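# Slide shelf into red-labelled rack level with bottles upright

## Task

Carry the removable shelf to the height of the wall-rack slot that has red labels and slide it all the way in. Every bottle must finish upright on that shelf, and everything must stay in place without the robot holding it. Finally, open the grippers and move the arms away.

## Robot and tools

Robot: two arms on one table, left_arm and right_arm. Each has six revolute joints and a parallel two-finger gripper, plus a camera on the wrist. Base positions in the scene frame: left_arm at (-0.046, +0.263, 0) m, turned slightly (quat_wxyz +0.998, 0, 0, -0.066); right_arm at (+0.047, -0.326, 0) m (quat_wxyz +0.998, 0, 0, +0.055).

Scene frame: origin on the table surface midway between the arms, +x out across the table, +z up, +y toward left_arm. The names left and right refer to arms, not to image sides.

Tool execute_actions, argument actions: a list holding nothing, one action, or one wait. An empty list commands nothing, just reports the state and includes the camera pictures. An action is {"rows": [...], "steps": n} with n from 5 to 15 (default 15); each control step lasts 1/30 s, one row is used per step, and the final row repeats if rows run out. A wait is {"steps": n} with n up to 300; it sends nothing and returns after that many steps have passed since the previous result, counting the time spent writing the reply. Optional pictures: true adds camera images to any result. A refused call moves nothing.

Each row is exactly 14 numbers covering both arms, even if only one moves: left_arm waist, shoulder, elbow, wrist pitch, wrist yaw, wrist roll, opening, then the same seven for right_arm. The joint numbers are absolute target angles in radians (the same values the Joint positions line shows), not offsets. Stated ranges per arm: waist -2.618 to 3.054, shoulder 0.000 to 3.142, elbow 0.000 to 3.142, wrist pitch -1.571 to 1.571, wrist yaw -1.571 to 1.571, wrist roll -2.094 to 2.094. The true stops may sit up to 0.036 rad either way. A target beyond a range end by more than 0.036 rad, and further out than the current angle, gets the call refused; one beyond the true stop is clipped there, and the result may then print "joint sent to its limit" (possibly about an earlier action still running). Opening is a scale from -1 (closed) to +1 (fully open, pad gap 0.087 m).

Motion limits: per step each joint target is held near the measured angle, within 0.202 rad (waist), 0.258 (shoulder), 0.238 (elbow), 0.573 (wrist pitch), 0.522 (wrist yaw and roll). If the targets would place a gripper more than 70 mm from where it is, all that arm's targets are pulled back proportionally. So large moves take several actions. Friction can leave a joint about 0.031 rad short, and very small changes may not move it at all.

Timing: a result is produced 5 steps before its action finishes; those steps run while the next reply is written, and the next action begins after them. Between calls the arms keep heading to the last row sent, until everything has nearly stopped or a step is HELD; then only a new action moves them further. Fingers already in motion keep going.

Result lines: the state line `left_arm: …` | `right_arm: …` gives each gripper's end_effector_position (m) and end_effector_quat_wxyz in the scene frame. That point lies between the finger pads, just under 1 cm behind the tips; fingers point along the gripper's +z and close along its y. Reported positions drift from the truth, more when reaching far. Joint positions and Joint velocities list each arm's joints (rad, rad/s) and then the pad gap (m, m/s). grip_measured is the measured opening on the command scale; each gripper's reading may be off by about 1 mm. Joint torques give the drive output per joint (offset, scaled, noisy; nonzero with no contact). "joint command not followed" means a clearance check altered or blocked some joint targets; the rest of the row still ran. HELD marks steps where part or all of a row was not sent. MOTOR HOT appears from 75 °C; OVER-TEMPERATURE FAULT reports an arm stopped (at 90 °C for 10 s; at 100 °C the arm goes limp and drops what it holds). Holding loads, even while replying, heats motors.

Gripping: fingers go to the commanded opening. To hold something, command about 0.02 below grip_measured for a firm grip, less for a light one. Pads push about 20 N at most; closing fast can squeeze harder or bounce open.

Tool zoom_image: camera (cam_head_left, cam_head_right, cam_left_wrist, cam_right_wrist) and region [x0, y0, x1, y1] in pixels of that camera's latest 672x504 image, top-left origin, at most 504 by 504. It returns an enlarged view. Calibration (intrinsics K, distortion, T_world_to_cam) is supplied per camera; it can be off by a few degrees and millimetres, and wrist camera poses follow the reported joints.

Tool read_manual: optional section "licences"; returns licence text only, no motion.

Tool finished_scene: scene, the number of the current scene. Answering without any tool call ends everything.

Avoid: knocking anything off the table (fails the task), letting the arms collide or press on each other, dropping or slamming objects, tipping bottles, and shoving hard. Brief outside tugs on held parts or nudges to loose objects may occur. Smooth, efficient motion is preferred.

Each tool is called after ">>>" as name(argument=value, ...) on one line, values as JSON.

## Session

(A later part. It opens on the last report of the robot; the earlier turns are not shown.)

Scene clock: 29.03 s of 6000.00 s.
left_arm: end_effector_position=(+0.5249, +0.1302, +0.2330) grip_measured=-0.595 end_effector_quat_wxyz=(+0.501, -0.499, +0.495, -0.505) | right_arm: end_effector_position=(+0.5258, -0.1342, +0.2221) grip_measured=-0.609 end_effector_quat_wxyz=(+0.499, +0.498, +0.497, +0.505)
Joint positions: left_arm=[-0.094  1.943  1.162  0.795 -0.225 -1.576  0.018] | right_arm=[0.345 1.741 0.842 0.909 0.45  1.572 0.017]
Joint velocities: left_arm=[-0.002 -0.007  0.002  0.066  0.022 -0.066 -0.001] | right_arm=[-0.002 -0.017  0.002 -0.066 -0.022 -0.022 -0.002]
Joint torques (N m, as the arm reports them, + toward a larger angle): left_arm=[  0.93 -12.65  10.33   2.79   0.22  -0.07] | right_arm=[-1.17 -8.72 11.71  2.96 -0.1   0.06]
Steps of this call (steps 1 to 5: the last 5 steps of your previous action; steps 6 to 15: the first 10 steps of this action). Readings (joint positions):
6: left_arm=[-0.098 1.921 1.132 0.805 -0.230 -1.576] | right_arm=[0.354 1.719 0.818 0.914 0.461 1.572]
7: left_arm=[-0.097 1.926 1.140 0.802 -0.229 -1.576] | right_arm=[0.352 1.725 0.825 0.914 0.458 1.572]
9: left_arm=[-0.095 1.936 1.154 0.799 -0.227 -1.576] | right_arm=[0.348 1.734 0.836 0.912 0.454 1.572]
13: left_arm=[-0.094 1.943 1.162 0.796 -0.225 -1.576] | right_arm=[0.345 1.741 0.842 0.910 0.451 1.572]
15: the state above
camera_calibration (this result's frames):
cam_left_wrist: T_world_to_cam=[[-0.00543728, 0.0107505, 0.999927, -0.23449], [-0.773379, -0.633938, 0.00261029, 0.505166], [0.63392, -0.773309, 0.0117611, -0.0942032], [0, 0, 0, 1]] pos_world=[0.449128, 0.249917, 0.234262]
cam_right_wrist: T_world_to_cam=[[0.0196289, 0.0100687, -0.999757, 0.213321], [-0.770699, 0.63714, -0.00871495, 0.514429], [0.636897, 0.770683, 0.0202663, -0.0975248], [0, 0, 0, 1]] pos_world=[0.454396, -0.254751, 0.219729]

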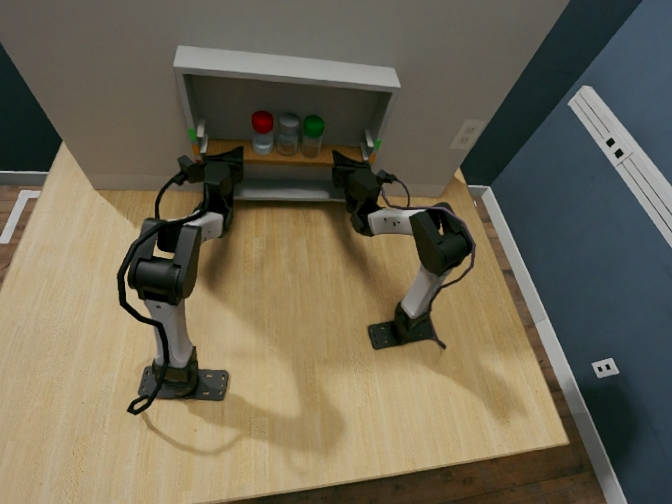

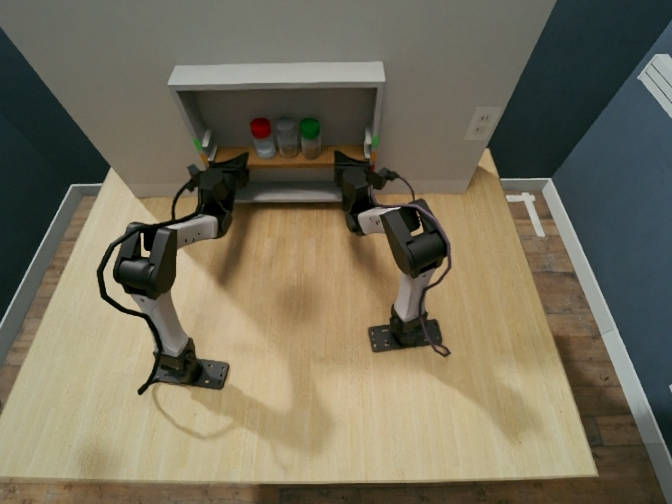

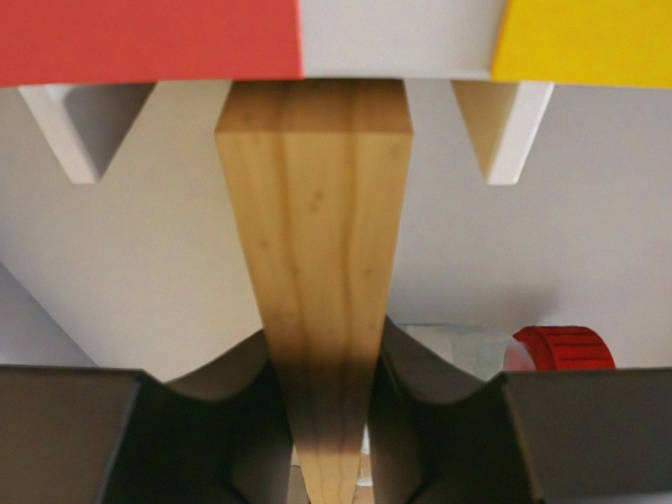

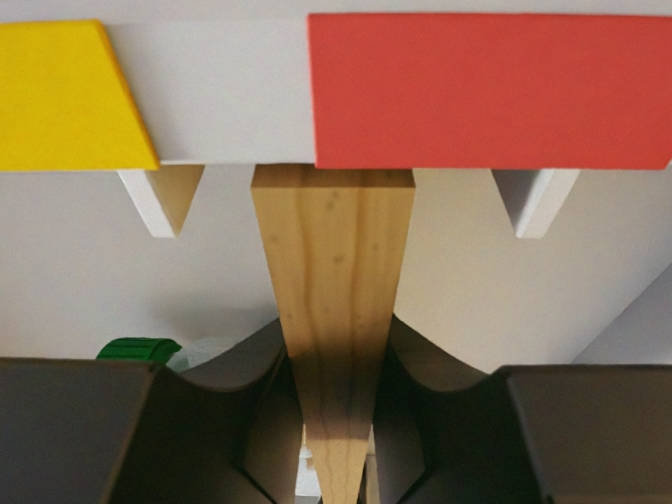

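>>> execute_actions(actions=[{"rows":[[-0.0884,1.9203,1.205,0.908,-0.2094,-1.595,-0.645,0.3332,1.7217,0.888,1.032,0.4392,1.593,-0.655],[-0.0884,1.9203,1.197,0.917,-0.209,-1.595,-0.645,0.3332,1.7217,0.880,1.043,0.4385,1.593,-0.655],[-0.0884,1.9215,1.192,0.925,-0.2087,-1.595,-0.645,0.333,1.723,0.873,1.053,0.438,1.593,-0.655],[-0.0882,1.924,1.192,0.931,-0.2084,-1.595,-0.645,0.3325,1.726,0.873,1.059,0.4374,1.593,-0.655],[-0.088,1.928,1.192,0.936,-0.208,-1.595,-0.645,0.332,1.7305,0.873,1.064,0.4368,1.593,-0.655],[-0.0878,1.932,1.192,0.940,-0.2077,-1.595,-0.645,0.3314,1.735,0.873,1.069,0.4362,1.593,-0.655],[-0.0875,1.936,1.192,0.944,-0.2074,-1.595,-0.645,0.3308,1.7395,0.873,1.073,0.4356,1.593,-0.655],[-0.0872,1.940,1.192,0.948,-0.207,-1.595,-0.645,0.3302,1.744,0.873,1.077,0.435,1.593,-0.655],[-0.087,1.944,1.192,0.952,-0.2067,-1.595,-0.645,0.3296,1.7485,0.873,1.081,0.4344,1.593,-0.655],[-0.0868,1.948,1.192,0.956,-0.2064,-1.595,-0.645,0.329,1.753,0.873,1.085,0.4338,1.593,-0.655],[-0.0866,1.9515,1.192,0.959,-0.206,-1.595,-0.645,0.3285,1.757,0.873,1.089,0.4333,1.593,-0.655],[-0.0864,1.9545,1.192,0.962,-0.206,-1.595,-0.645,0.328,1.7605,0.873,1.092,0.433,1.593,-0.655],[-0.0862,1.957,1.192,0.962,-0.206,-1.595,-0.645,0.3275,1.7635,0.873,1.092,0.433,1.593,-0.655],[-0.086,1.959,1.192,0.962,-0.206,-1.595,-0.645,0.327,1.7655,0.873,1.092,0.433,1.593,-0.655],[-0.086,1.960,1.192,0.962,-0.206,-1.595,-0.645,0.327,1.7665,0.873,1.092,0.433,1.593,-0.655]],"steps":15}])

>>> execute_actions(actions=[{"steps":12}], pictures=true)

Scene clock: 30.37 s of 6000.00 s.
left_arm: end_effector_position=(+0.5267, +0.1303, +0.2303) grip_measured=-0.595 end_effector_quat_wxyz=(+0.503, -0.497, +0.493, -0.508) | right_arm: end_effector_position=(+0.5279, -0.1340, +0.2191) grip_measured=-0.609 end_effector_quat_wxyz=(+0.500, +0.497, +0.495, +0.508)
Joint positions: left_arm=[-0.093  1.958  1.162  0.817 -0.225 -1.576  0.018] | right_arm=[0.342 1.76  0.842 0.936 0.447 1.572 0.017]
Joint velocities: left_arm=[-0.002  0.139 -0.017  0.081 -0.037 -0.051  0.001] | right_arm=[-0.022  0.144 -0.002  0.125 -0.037 -0.022 -0.   ]
Joint torques (N m, as the arm reports them, + toward a larger angle): left_arm=[  0.89 -12.53   8.65   2.88   0.22  -0.03] | right_arm=[-1.19 -8.71  9.58  3.13 -0.08  0.06]
Steps of this call (steps 1 to 5: the last 5 steps of your previous action; steps 6 to 15: the robot went on to your last target; steps 16 to 30: nothing new was sent; steps 31 to 40: the first 10 steps of this action). Readings (joint positions):
31: left_arm=[-0.094 1.943 1.162 0.795 -0.225 -1.576] | right_arm=[0.345 1.741 0.842 0.909 0.450 1.572]
32: left_arm=[-0.094 1.943 1.162 0.795 -0.225 -1.576] | right_arm=[0.345 1.741 0.842 0.909 0.450 1.572]
34: left_arm=[-0.094 1.943 1.162 0.796 -0.225 -1.576] | right_arm=[0.345 1.741 0.842 0.910 0.450 1.572]
38: left_arm=[-0.093 1.949 1.162 0.809 -0.225 -1.576] | right_arm=[0.344 1.751 0.842 0.928 0.448 1.572]
40: the state above

Scene clock: 30.77 s of 6000.00 s.
left_arm: end_effector_position=(+0.5300, +0.1315, +0.2198) grip_measured=-0.595 end_effector_quat_wxyz=(+0.500, -0.501, +0.493, -0.506) | right_arm: end_effector_position=(+0.5300, -0.1330, +0.2107) grip_measured=-0.609 end_effector_quat_wxyz=(+0.498, +0.497, +0.501, +0.505)
Joint positions: left_arm=[-0.089  1.986  1.162  0.836 -0.223 -1.582  0.018] | right_arm=[0.341 1.782 0.842 0.945 0.441 1.571 0.017]
Joint velocities: left_arm=[ 0.022 -0.002 -0.007 -0.022  0.022 -0.051 -0.   ] | right_arm=[-0.042 -0.007 -0.002 -0.007  0.007 -0.007 -0.   ]
Joint torques (N m, as the arm reports them, + toward a larger angle): left_arm=[  0.72 -13.16   8.51   2.94   0.22  -0.02] | right_arm=[-1.42 -8.64  9.53  3.29 -0.04  0.06]
Kept back: nothing.
Steps of this call (steps 1 to 5: the last 5 steps of your previous action; steps 6 to 12: the robot went on to your last target). Readings (joint positions):
1: left_arm=[-0.092 1.963 1.162 0.821 -0.225 -1.576] | right_arm=[0.342 1.765 0.842 0.939 0.446 1.572]
2: left_arm=[-0.092 1.968 1.162 0.823 -0.225 -1.576] | right_arm=[0.341 1.771 0.842 0.942 0.445 1.572]
4: left_arm=[-0.091 1.978 1.162 0.827 -0.225 -1.578] | right_arm=[0.341 1.778 0.842 0.944 0.444 1.572]
8: left_arm=[-0.089 1.986 1.162 0.834 -0.223 -1.582] | right_arm=[0.341 1.782 0.842 0.944 0.441 1.571]
12: the state above
camera_calibration (this result's frames):
cam_left_wrist: T_world_to_cam=[[-0.00473489, 0.0170202, 0.999844, -0.222411], [-0.771975, -0.635613, 0.00716417, 0.508444], [0.635636, -0.77182, 0.0161487, -0.098276], [0, 0, 0, 1]] pos_world=[0.453921, 0.251108, 0.220321]
cam_right_wrist: T_world_to_cam=[[0.0151756, 0.00676403, -0.999862, 0.203832], [-0.773638, 0.633584, -0.00745585, 0.517612], [0.633446, 0.773644, 0.0148479, -0.0975343], [0, 0, 0, 1]] pos_world=[0.459134, -0.253873, 0.209111]

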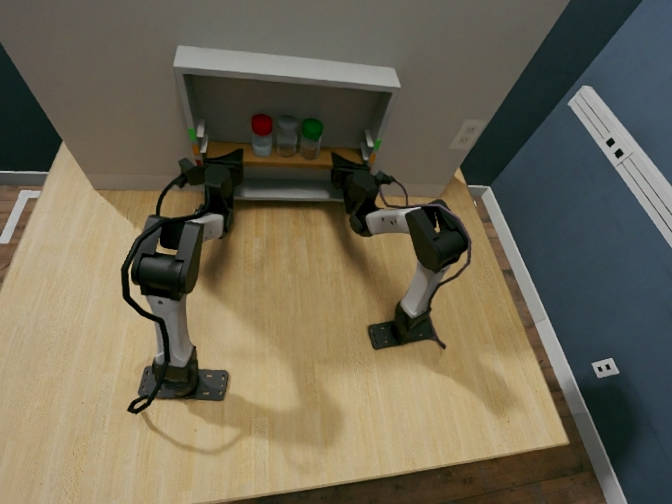

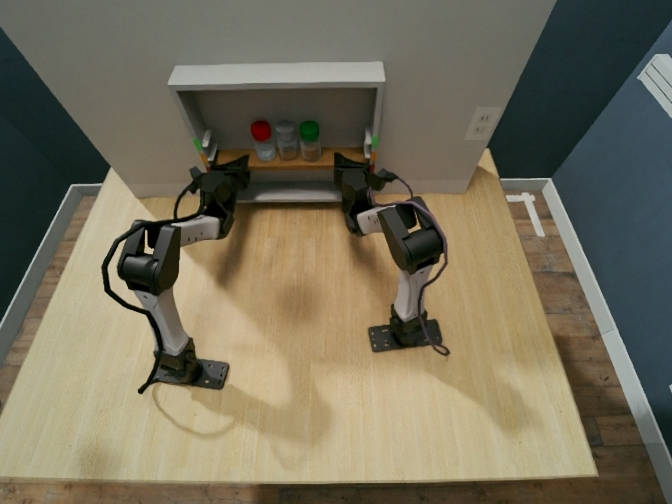

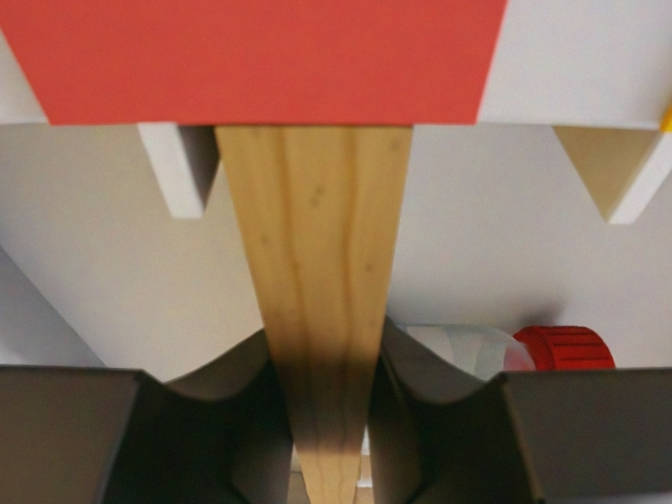

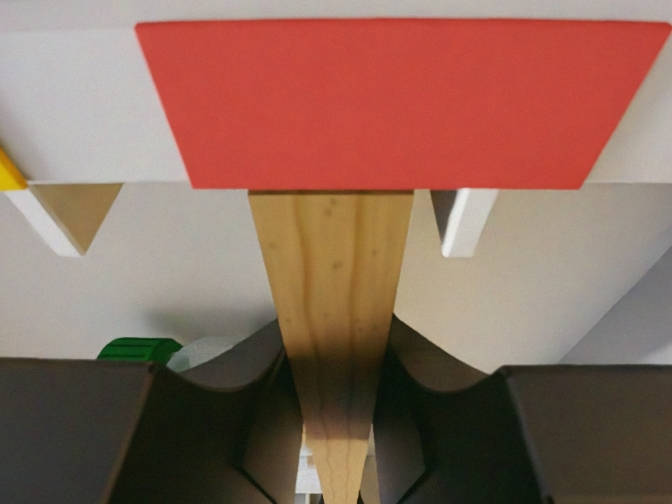

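>>> execute_actions(actions=[{"rows":[[-0.087,1.960,1.185,0.964,-0.208,-1.595,-0.645,0.328,1.7665,0.864,1.094,0.435,1.59,-0.655],[-0.088,1.961,1.178,0.966,-0.210,-1.595,-0.645,0.329,1.7665,0.855,1.097,0.437,1.59,-0.655],[-0.088,1.9625,1.174,0.968,-0.212,-1.595,-0.645,0.330,1.768,0.850,1.100,0.438,1.59,-0.655],[-0.088,1.964,1.173,0.970,-0.212,-1.595,-0.645,0.330,1.770,0.848,1.103,0.438,1.59,-0.655],[-0.088,1.9655,1.172,0.972,-0.212,-1.595,-0.645,0.330,1.772,0.8465,1.106,0.438,1.59,-0.655],[-0.088,1.967,1.171,0.972,-0.212,-1.595,-0.645,0.330,1.774,0.845,1.106,0.438,1.59,-0.655],[-0.088,1.9685,1.170,0.972,-0.212,-1.595,-0.645,0.330,1.776,0.8435,1.106,0.438,1.59,-0.655],[-0.088,1.970,1.170,0.972,-0.212,-1.595,-0.645,0.330,1.778,0.842,1.106,0.438,1.59,-0.655],[-0.088,1.971,1.170,0.968,-0.212,-1.595,-0.645,0.330,1.779,0.842,1.102,0.438,1.59,-0.655],[-0.088,1.972,1.170,0.962,-0.212,-1.595,-0.645,0.330,1.780,0.842,1.094,0.438,1.59,-0.655],[-0.088,1.973,1.170,0.956,-0.212,-1.595,-0.645,0.330,1.781,0.842,1.086,0.438,1.59,-0.655],[-0.088,1.974,1.170,0.950,-0.212,-1.595,-0.645,0.330,1.782,0.842,1.078,0.438,1.59,-0.655]],"steps":15}])

>>> execute_actions(actions=[{"steps":8}], pictures=true)

Scene clock: 31.87 s of 6000.00 s.
left_arm: end_effector_position=(+0.5300, +0.1314, +0.2200) grip_measured=-0.595 end_effector_quat_wxyz=(+0.500, -0.500, +0.493, -0.507) | right_arm: end_effector_position=(+0.5297, -0.1331, +0.2093) grip_measured=-0.609 end_effector_quat_wxyz=(+0.499, +0.496, +0.498, +0.507)
Joint positions: left_arm=[-0.089  1.986  1.162  0.839 -0.222 -1.581  0.018] | right_arm=[0.341 1.79  0.836 0.968 0.441 1.571 0.017]
Joint velocities: left_arm=[-0.002  0.037 -0.007 -0.051 -0.007  0.022  0.001] | right_arm=[-0.017  0.007 -0.002  0.081 -0.037 -0.007 -0.   ]
Joint torques (N m, as the arm reports them, + toward a larger angle): left_arm=[  0.74 -12.5    7.03   2.88   0.1   -0.01] | right_arm=[-0.97 -8.39  7.57  3.03  0.01  0.01]
Steps of this call (steps 1 to 23: the robot went on to your last target; steps 24 to 33: the first 10 steps of this action). Readings (joint positions):
24: left_arm=[-0.089 1.986 1.162 0.836 -0.223 -1.582] | right_arm=[0.341 1.782 0.842 0.945 0.441 1.571]
25: left_arm=[-0.089 1.986 1.162 0.836 -0.223 -1.582] | right_arm=[0.341 1.782 0.842 0.946 0.441 1.571]
27: left_arm=[-0.089 1.986 1.162 0.837 -0.223 -1.582] | right_arm=[0.341 1.782 0.841 0.947 0.441 1.571]
31: left_arm=[-0.089 1.986 1.162 0.839 -0.222 -1.582] | right_arm=[0.341 1.788 0.837 0.964 0.441 1.571]
33: the state above

Scene clock: 32.13 s of 6000.00 s.
left_arm: end_effector_position=(+0.5310, +0.1312, +0.2149) grip_measured=-0.595 end_effector_quat_wxyz=(+0.499, -0.502, +0.496, -0.504) | right_arm: end_effector_position=(+0.5299, -0.1331, +0.2054) grip_measured=-0.609 end_effector_quat_wxyz=(+0.498, +0.497, +0.501, +0.504)
Joint positions: left_arm=[-0.089  1.995  1.162  0.839 -0.222 -1.581  0.018] | right_arm=[0.341 1.796 0.834 0.968 0.441 1.571 0.017]
Joint velocities: left_arm=[ 0.012 -0.002  0.007  0.007 -0.037  0.022 -0.001] | right_arm=[ 0.017 -0.007 -0.007 -0.022  0.022 -0.066  0.   ]
Joint torques (N m, as the arm reports them, + toward a larger angle): left_arm=[  0.52 -12.91   6.94   2.73   0.15  -0.02] | right_arm=[-0.92 -8.6   7.54  2.96 -0.02  0.04]
Kept back: nothing.
Steps of this call (steps 1 to 5: the last 5 steps of your previous action; steps 6 to 8: the robot went on to your last target). Readings (joint positions):
1: left_arm=[-0.089 1.988 1.162 0.839 -0.222 -1.580] | right_arm=[0.341 1.791 0.836 0.968 0.441 1.571]
2: left_arm=[-0.089 1.990 1.162 0.839 -0.222 -1.580] | right_arm=[0.341 1.792 0.836 0.968 0.441 1.571]
4: left_arm=[-0.089 1.993 1.162 0.839 -0.222 -1.580] | right_arm=[0.341 1.795 0.834 0.968 0.441 1.571]
8: the state above
camera_calibration (this result's frames):
cam_left_wrist: T_world_to_cam=[[0.00197522, 0.0143639, 0.999895, -0.220684], [-0.772393, -0.635055, 0.0106486, 0.508398], [0.635142, -0.772333, 0.00984017, -0.0974016], [0, 0, 0, 1]] pos_world=[0.454982, 0.250804, 0.216206]
cam_right_wrist: T_world_to_cam=[[0.014834, 0.00659389, -0.999868, 0.198622], [-0.773398, 0.633878, -0.0072938, 0.517467], [0.633747, 0.773405, 0.0145026, -0.0974487], [0, 0, 0, 1]] pos_world=[0.459019, -0.253953, 0.203783]

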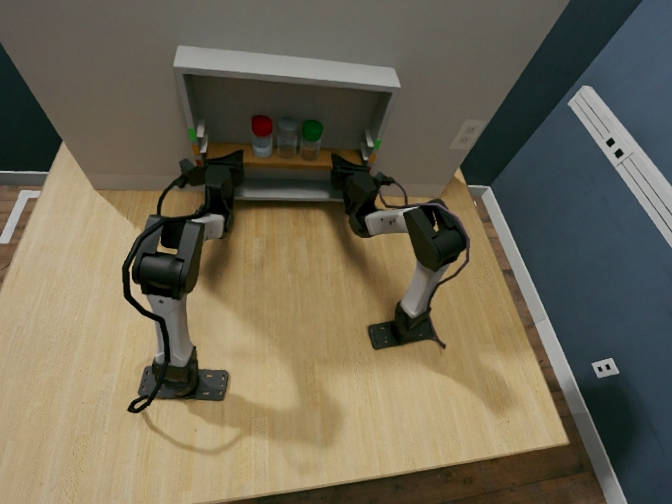

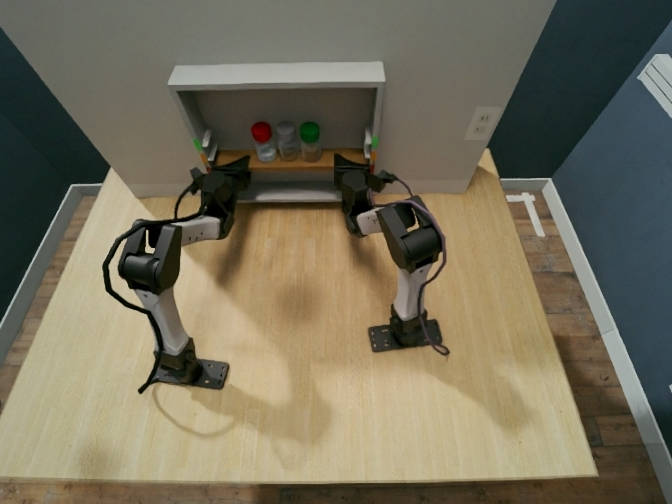

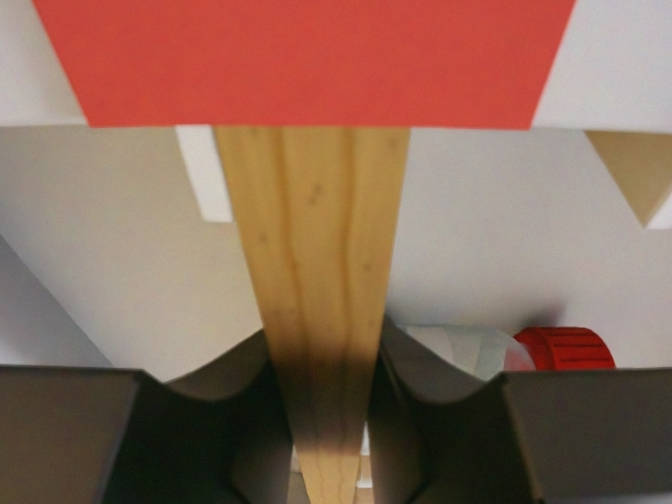

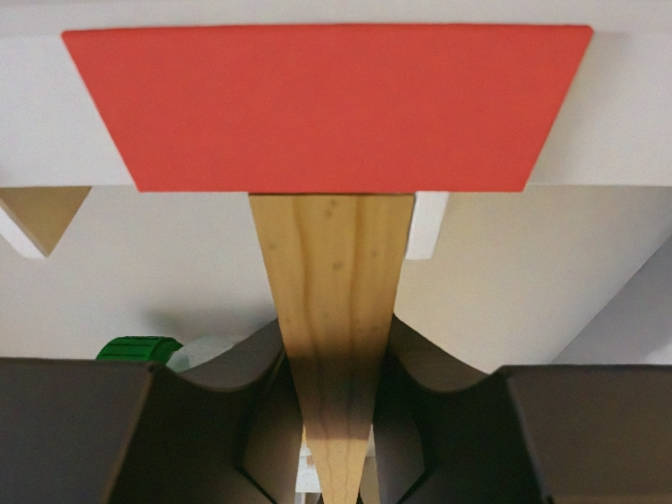

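>>> execute_actions(actions=[{"rows":[[-0.089,1.976,1.169,0.936,-0.214,-1.592,-0.645,0.332,1.783,0.841,1.064,0.439,1.587,-0.655],[-0.089,1.978,1.168,0.922,-0.216,-1.590,-0.645,0.334,1.784,0.840,1.050,0.440,1.584,-0.655],[-0.089,1.980,1.167,0.908,-0.218,-1.588,-0.645,0.336,1.785,0.839,1.036,0.441,1.581,-0.655],[-0.089,1.982,1.166,0.894,-0.220,-1.586,-0.645,0.338,1.786,0.838,1.022,0.441,1.578,-0.655],[-0.089,1.984,1.165,0.880,-0.222,-1.584,-0.645,0.340,1.787,0.837,1.008,0.441,1.575,-0.655],[-0.089,1.986,1.164,0.866,-0.222,-1.582,-0.645,0.341,1.788,0.836,0.994,0.441,1.572,-0.655],[-0.089,1.988,1.163,0.852,-0.222,-1.581,-0.63,0.341,1.789,0.835,0.980,0.441,1.571,-0.64],[-0.089,1.988,1.163,0.840,-0.222,-1.581,-0.6,0.341,1.790,0.835,0.968,0.441,1.571,-0.61],[-0.089,1.988,1.163,0.838,-0.222,-1.581,-0.5,0.341,1.790,0.835,0.966,0.441,1.571,-0.5],[-0.089,1.988,1.163,0.838,-0.222,-1.581,-0.3,0.341,1.790,0.835,0.966,0.441,1.571,-0.3],[-0.089,1.988,1.163,0.838,-0.222,-1.581,-0.1,0.341,1.790,0.835,0.966,0.441,1.571,-0.1],[-0.089,1.988,1.163,0.838,-0.222,-1.581,0.1,0.341,1.790,0.835,0.966,0.441,1.571,0.1],[-0.089,1.988,1.163,0.838,-0.222,-1.581,0.3,0.341,1.790,0.835,0.966,0.441,1.571,0.3],[-0.091,1.982,1.153,0.844,-0.227,-1.581,0.3,0.343,1.783,0.825,0.970,0.446,1.571,0.3],[-0.094,1.975,1.142,0.850,-0.232,-1.581,0.3,0.346,1.776,0.814,0.975,0.452,1.571,0.3]],"steps":15}])

>>> execute_actions(actions=[{"rows":[[-0.096,1.967,1.132,0.853,-0.234,-1.581,0.3,0.350,1.769,0.806,0.976,0.456,1.571,0.3],[-0.098,1.955,1.114,0.857,-0.236,-1.581,0.3,0.356,1.756,0.792,0.978,0.463,1.571,0.3],[-0.102,1.937,1.090,0.863,-0.240,-1.581,0.3,0.364,1.739,0.772,0.980,0.473,1.571,0.3],[-0.106,1.917,1.062,0.871,-0.244,-1.581,0.3,0.374,1.719,0.750,0.982,0.484,1.571,0.3],[-0.110,1.897,1.034,0.878,-0.248,-1.581,0.3,0.384,1.700,0.727,0.985,0.495,1.571,0.3],[-0.115,1.876,1.007,0.885,-0.253,-1.581,0.3,0.394,1.680,0.705,0.987,0.507,1.571,0.3],[-0.119,1.856,0.979,0.892,-0.257,-1.581,0.3,0.405,1.660,0.682,0.990,0.518,1.571,0.3],[-0.124,1.836,0.951,0.900,-0.261,-1.581,0.3,0.416,1.641,0.660,0.993,0.529,1.571,0.3],[-0.128,1.816,0.923,0.907,-0.265,-1.581,0.3,0.427,1.621,0.638,0.995,0.540,1.571,0.3],[-0.133,1.795,0.896,0.914,-0.270,-1.581,0.3,0.438,1.601,0.615,0.998,0.551,1.571,0.3],[-0.137,1.775,0.868,0.921,-0.274,-1.581,0.3,0.449,1.582,0.593,1.000,0.563,1.571,0.3],[-0.142,1.755,0.840,0.928,-0.278,-1.581,0.3,0.460,1.562,0.570,1.003,0.574,1.571,0.3],[-0.146,1.735,0.812,0.935,-0.282,-1.581,0.3,0.468,1.542,0.548,1.005,0.585,1.571,0.3],[-0.148,1.712,0.785,0.94,-0.285,-1.581,0.3,0.472,1.518,0.528,1.005,0.59,1.571,0.3],[-0.148,1.689,0.760,0.94,-0.285,-1.581,0.3,0.472,1.492,0.508,1.005,0.59,1.571,0.3]],"steps":15}])

>>> execute_actions(actions=[{"rows":[[-0.146,1.66,0.735,0.94,-0.285,-1.581,0.3,0.468,1.46,0.49,1.0,0.59,1.571,0.3],[-0.142,1.63,0.71,0.935,-0.285,-1.581,0.3,0.462,1.425,0.472,0.985,0.59,1.571,0.3],[-0.138,1.60,0.685,0.93,-0.285,-1.581,0.3,0.456,1.39,0.455,0.97,0.59,1.571,0.3],[-0.134,1.57,0.66,0.925,-0.285,-1.581,0.3,0.45,1.355,0.438,0.955,0.59,1.571,0.3],[-0.130,1.54,0.635,0.92,-0.285,-1.581,0.3,0.444,1.32,0.42,0.94,0.59,1.571,0.3],[-0.126,1.51,0.61,0.915,-0.285,-1.581,0.3,0.438,1.285,0.404,0.925,0.59,1.571,0.3],[-0.122,1.48,0.587,0.91,-0.285,-1.581,0.3,0.432,1.25,0.39,0.91,0.59,1.571,0.3],[-0.118,1.455,0.567,0.905,-0.285,-1.581,0.3,0.427,1.22,0.378,0.895,0.59,1.571,0.3],[-0.115,1.435,0.552,0.90,-0.285,-1.581,0.3,0.423,1.195,0.368,0.885,0.59,1.571,0.3],[-0.113,1.42,0.542,0.90,-0.285,-1.581,0.3,0.42,1.18,0.362,0.88,0.59,1.571,0.3],[-0.112,1.412,0.537,0.90,-0.285,-1.581,0.3,0.419,1.172,0.36,0.88,0.59,1.571,0.3]],"steps":15}], pictures=true)

Scene clock: 33.73 s of 6000.00 s.
left_arm: end_effector_position=(+0.5310, +0.1311, +0.2130) grip_measured=-0.392 end_effector_quat_wxyz=(+0.497, -0.503, +0.498, -0.502) | right_arm: end_effector_position=(+0.5299, -0.1332, +0.2036) grip_measured=-0.392 end_effector_quat_wxyz=(+0.497, +0.498, +0.503, +0.502)
Joint positions: left_arm=[-0.089  1.995  1.162  0.832 -0.222 -1.581  0.027] | right_arm=[0.341 1.796 0.834 0.961 0.442 1.571 0.027]
Joint velocities: left_arm=[-0.022  0.012 -0.012  0.066 -0.037  0.022  0.162] | right_arm=[-0.012  0.022 -0.012  0.066  0.022 -0.066  0.162]
Joint torques (N m, as the arm reports them, + toward a larger angle): left_arm=[  0.51 -11.82   6.3    1.7    0.04   0.12] | right_arm=[ 0.01 -8.01  6.99  1.89  0.02 -0.17]
Steps of this call (steps 1 to 15: the robot went on to your last target; steps 16 to 38: nothing new was sent; steps 39 to 48: the first 10 steps of this action). Readings (joint positions):
39: left_arm=[-0.089 1.995 1.162 0.839 -0.222 -1.581] | right_arm=[0.341 1.796 0.834 0.968 0.441 1.571]
40: left_arm=[-0.089 1.995 1.162 0.839 -0.222 -1.581] | right_arm=[0.341 1.796 0.834 0.967 0.441 1.571]
42: left_arm=[-0.089 1.995 1.162 0.837 -0.222 -1.581] | right_arm=[0.341 1.796 0.834 0.965 0.442 1.571]
46: left_arm=[-0.089 1.995 1.162 0.832 -0.222 -1.581] | right_arm=[0.341 1.796 0.834 0.961 0.442 1.571]
48: the state above

Scene clock: 34.23 s of 6000.00 s.
left_arm: end_effector_position=(+0.4854, +0.1302, +0.2081) grip_measured=+0.300 end_effector_quat_wxyz=(+0.493, -0.506, +0.505, -0.496) | right_arm: end_effector_position=(+0.4836, -0.1306, +0.2094) grip_measured=+0.300 end_effector_quat_wxyz=(+0.495, +0.495, +0.504, +0.506)
Joint positions: left_arm=[-0.117  1.853  0.96   0.87  -0.247 -1.581  0.057] | right_arm=[0.409 1.647 0.676 0.974 0.499 1.571 0.057]
Joint velocities: left_arm=[-0.168 -0.632 -0.779  0.154 -0.095  0.095  0.   ] | right_arm=[ 0.335 -0.574 -0.647  0.051  0.212  0.022  0.   ]
Joint torques (N m, as the arm reports them, + toward a larger angle): left_arm=[  0.05 -11.53   5.03   1.79  -0.1    0.13] | right_arm=[ 0.92 -7.23  4.83  1.91  0.18 -0.18]
Steps of this call (steps 1 to 5: the last 5 steps of your previous action; steps 6 to 15: the first 10 steps of this action). Readings (joint positions):
6: left_arm=[-0.089 1.995 1.160 0.834 -0.223 -1.581] | right_arm=[0.341 1.795 0.834 0.961 0.442 1.571]
7: left_arm=[-0.089 1.992 1.155 0.836 -0.224 -1.581] | right_arm=[0.341 1.791 0.830 0.961 0.443 1.571]
9: left_arm=[-0.091 1.973 1.122 0.841 -0.227 -1.581] | right_arm=[0.345 1.767 0.806 0.962 0.451 1.571]
13: left_arm=[-0.106 1.896 1.014 0.857 -0.240 -1.581] | right_arm=[0.384 1.688 0.721 0.969 0.481 1.571]
15: the state above

Scene clock: 34.73 s of 6000.00 s.
left_arm: end_effector_position=(+0.3895, +0.1561, +0.2318) grip_measured=+0.300 end_effector_quat_wxyz=(+0.507, -0.503, +0.485, -0.506) | right_arm: end_effector_position=(+0.4055, -0.1775, +0.2506) grip_measured=+0.300 end_effector_quat_wxyz=(+0.515, +0.497, +0.453, +0.531)
Joint positions: left_arm=[-0.126  1.468  0.584  0.91  -0.277 -1.581  0.057] | right_arm=[0.438 1.224 0.402 0.935 0.575 1.571 0.057]
Joint velocities: left_arm=[ 0.095 -0.667 -0.457 -0.051 -0.022 -0.037 -0.001] | right_arm=[-0.159 -0.735 -0.271 -0.227  0.081  0.022 -0.001]
Joint torques (N m, as the arm reports them, + toward a larger angle): left_arm=[ 0.77 -6.28  5.24  1.6   0.    0.12] | right_arm=[-0.77 -3.24  5.38  1.45  0.06 -0.17]
Steps of this call (steps 1 to 5: the last 5 steps of your previous action; steps 6 to 15: the first 10 steps of this action). Readings (joint positions):
6: left_arm=[-0.141 1.724 0.797 0.908 -0.267 -1.581] | right_arm=[0.461 1.522 0.544 0.983 0.550 1.571]
7: left_arm=[-0.141 1.700 0.770 0.910 -0.268 -1.581] | right_arm=[0.461 1.496 0.523 0.982 0.555 1.571]
9: left_arm=[-0.141 1.645 0.718 0.910 -0.272 -1.581] | right_arm=[0.461 1.431 0.486 0.976 0.564 1.571]
13: left_arm=[-0.134 1.522 0.622 0.910 -0.275 -1.581] | right_arm=[0.448 1.286 0.425 0.951 0.572 1.571]
15: the state above
camera_calibration (this result's frames):
cam_left_wrist: T_world_to_cam=[[-0.017755, 0.0198639, 0.999645, -0.230797], [-0.760984, -0.648771, -0.000624322, 0.415114], [0.648528, -0.760725, 0.026635, 0.000611643], [0, 0, 0, 1]] pos_world=[0.311401, 0.274364, 0.230958]
cam_right_wrist: T_world_to_cam=[[0.10626, 0.0626102, -0.992365, 0.216987], [-0.747615, 0.663032, -0.0382209, 0.452201], [0.655577, 0.745968, 0.117262, -0.0244079], [0, 0, 0, 1]] pos_world=[0.331017, -0.295202, 0.235476]

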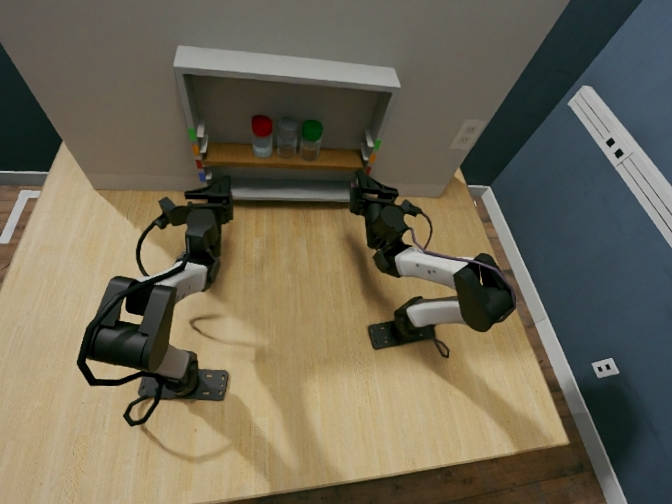

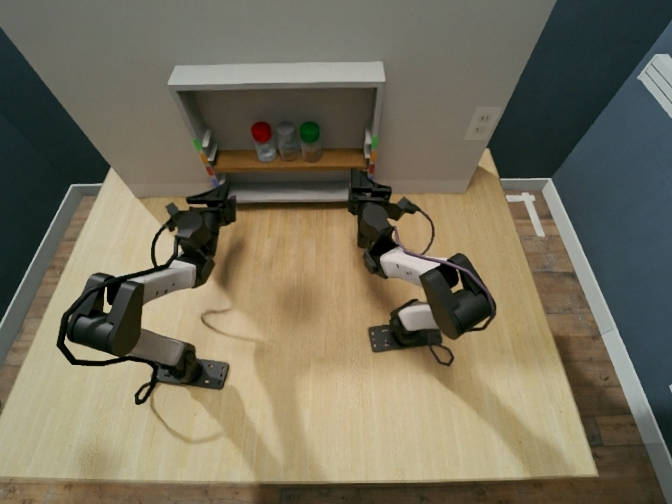

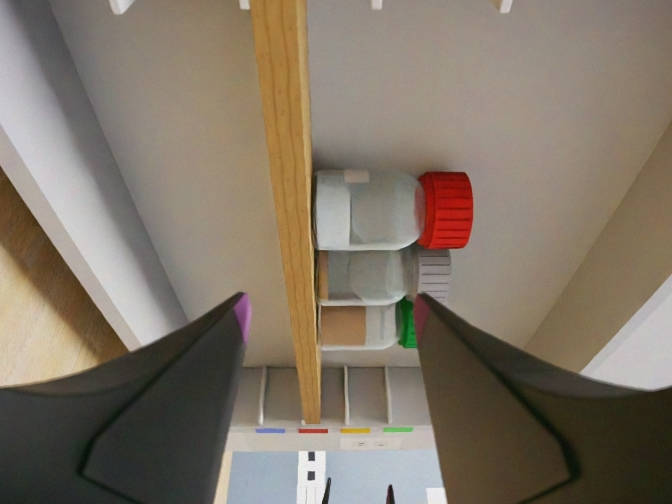

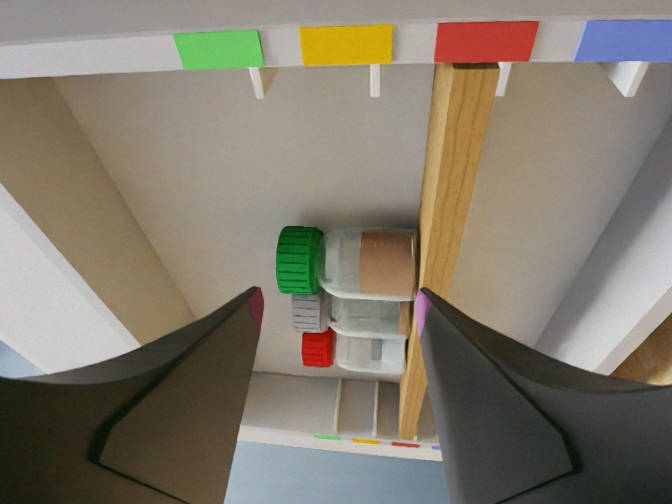

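>>> finished_scene(scene=2)

The scene is finished: the task was done.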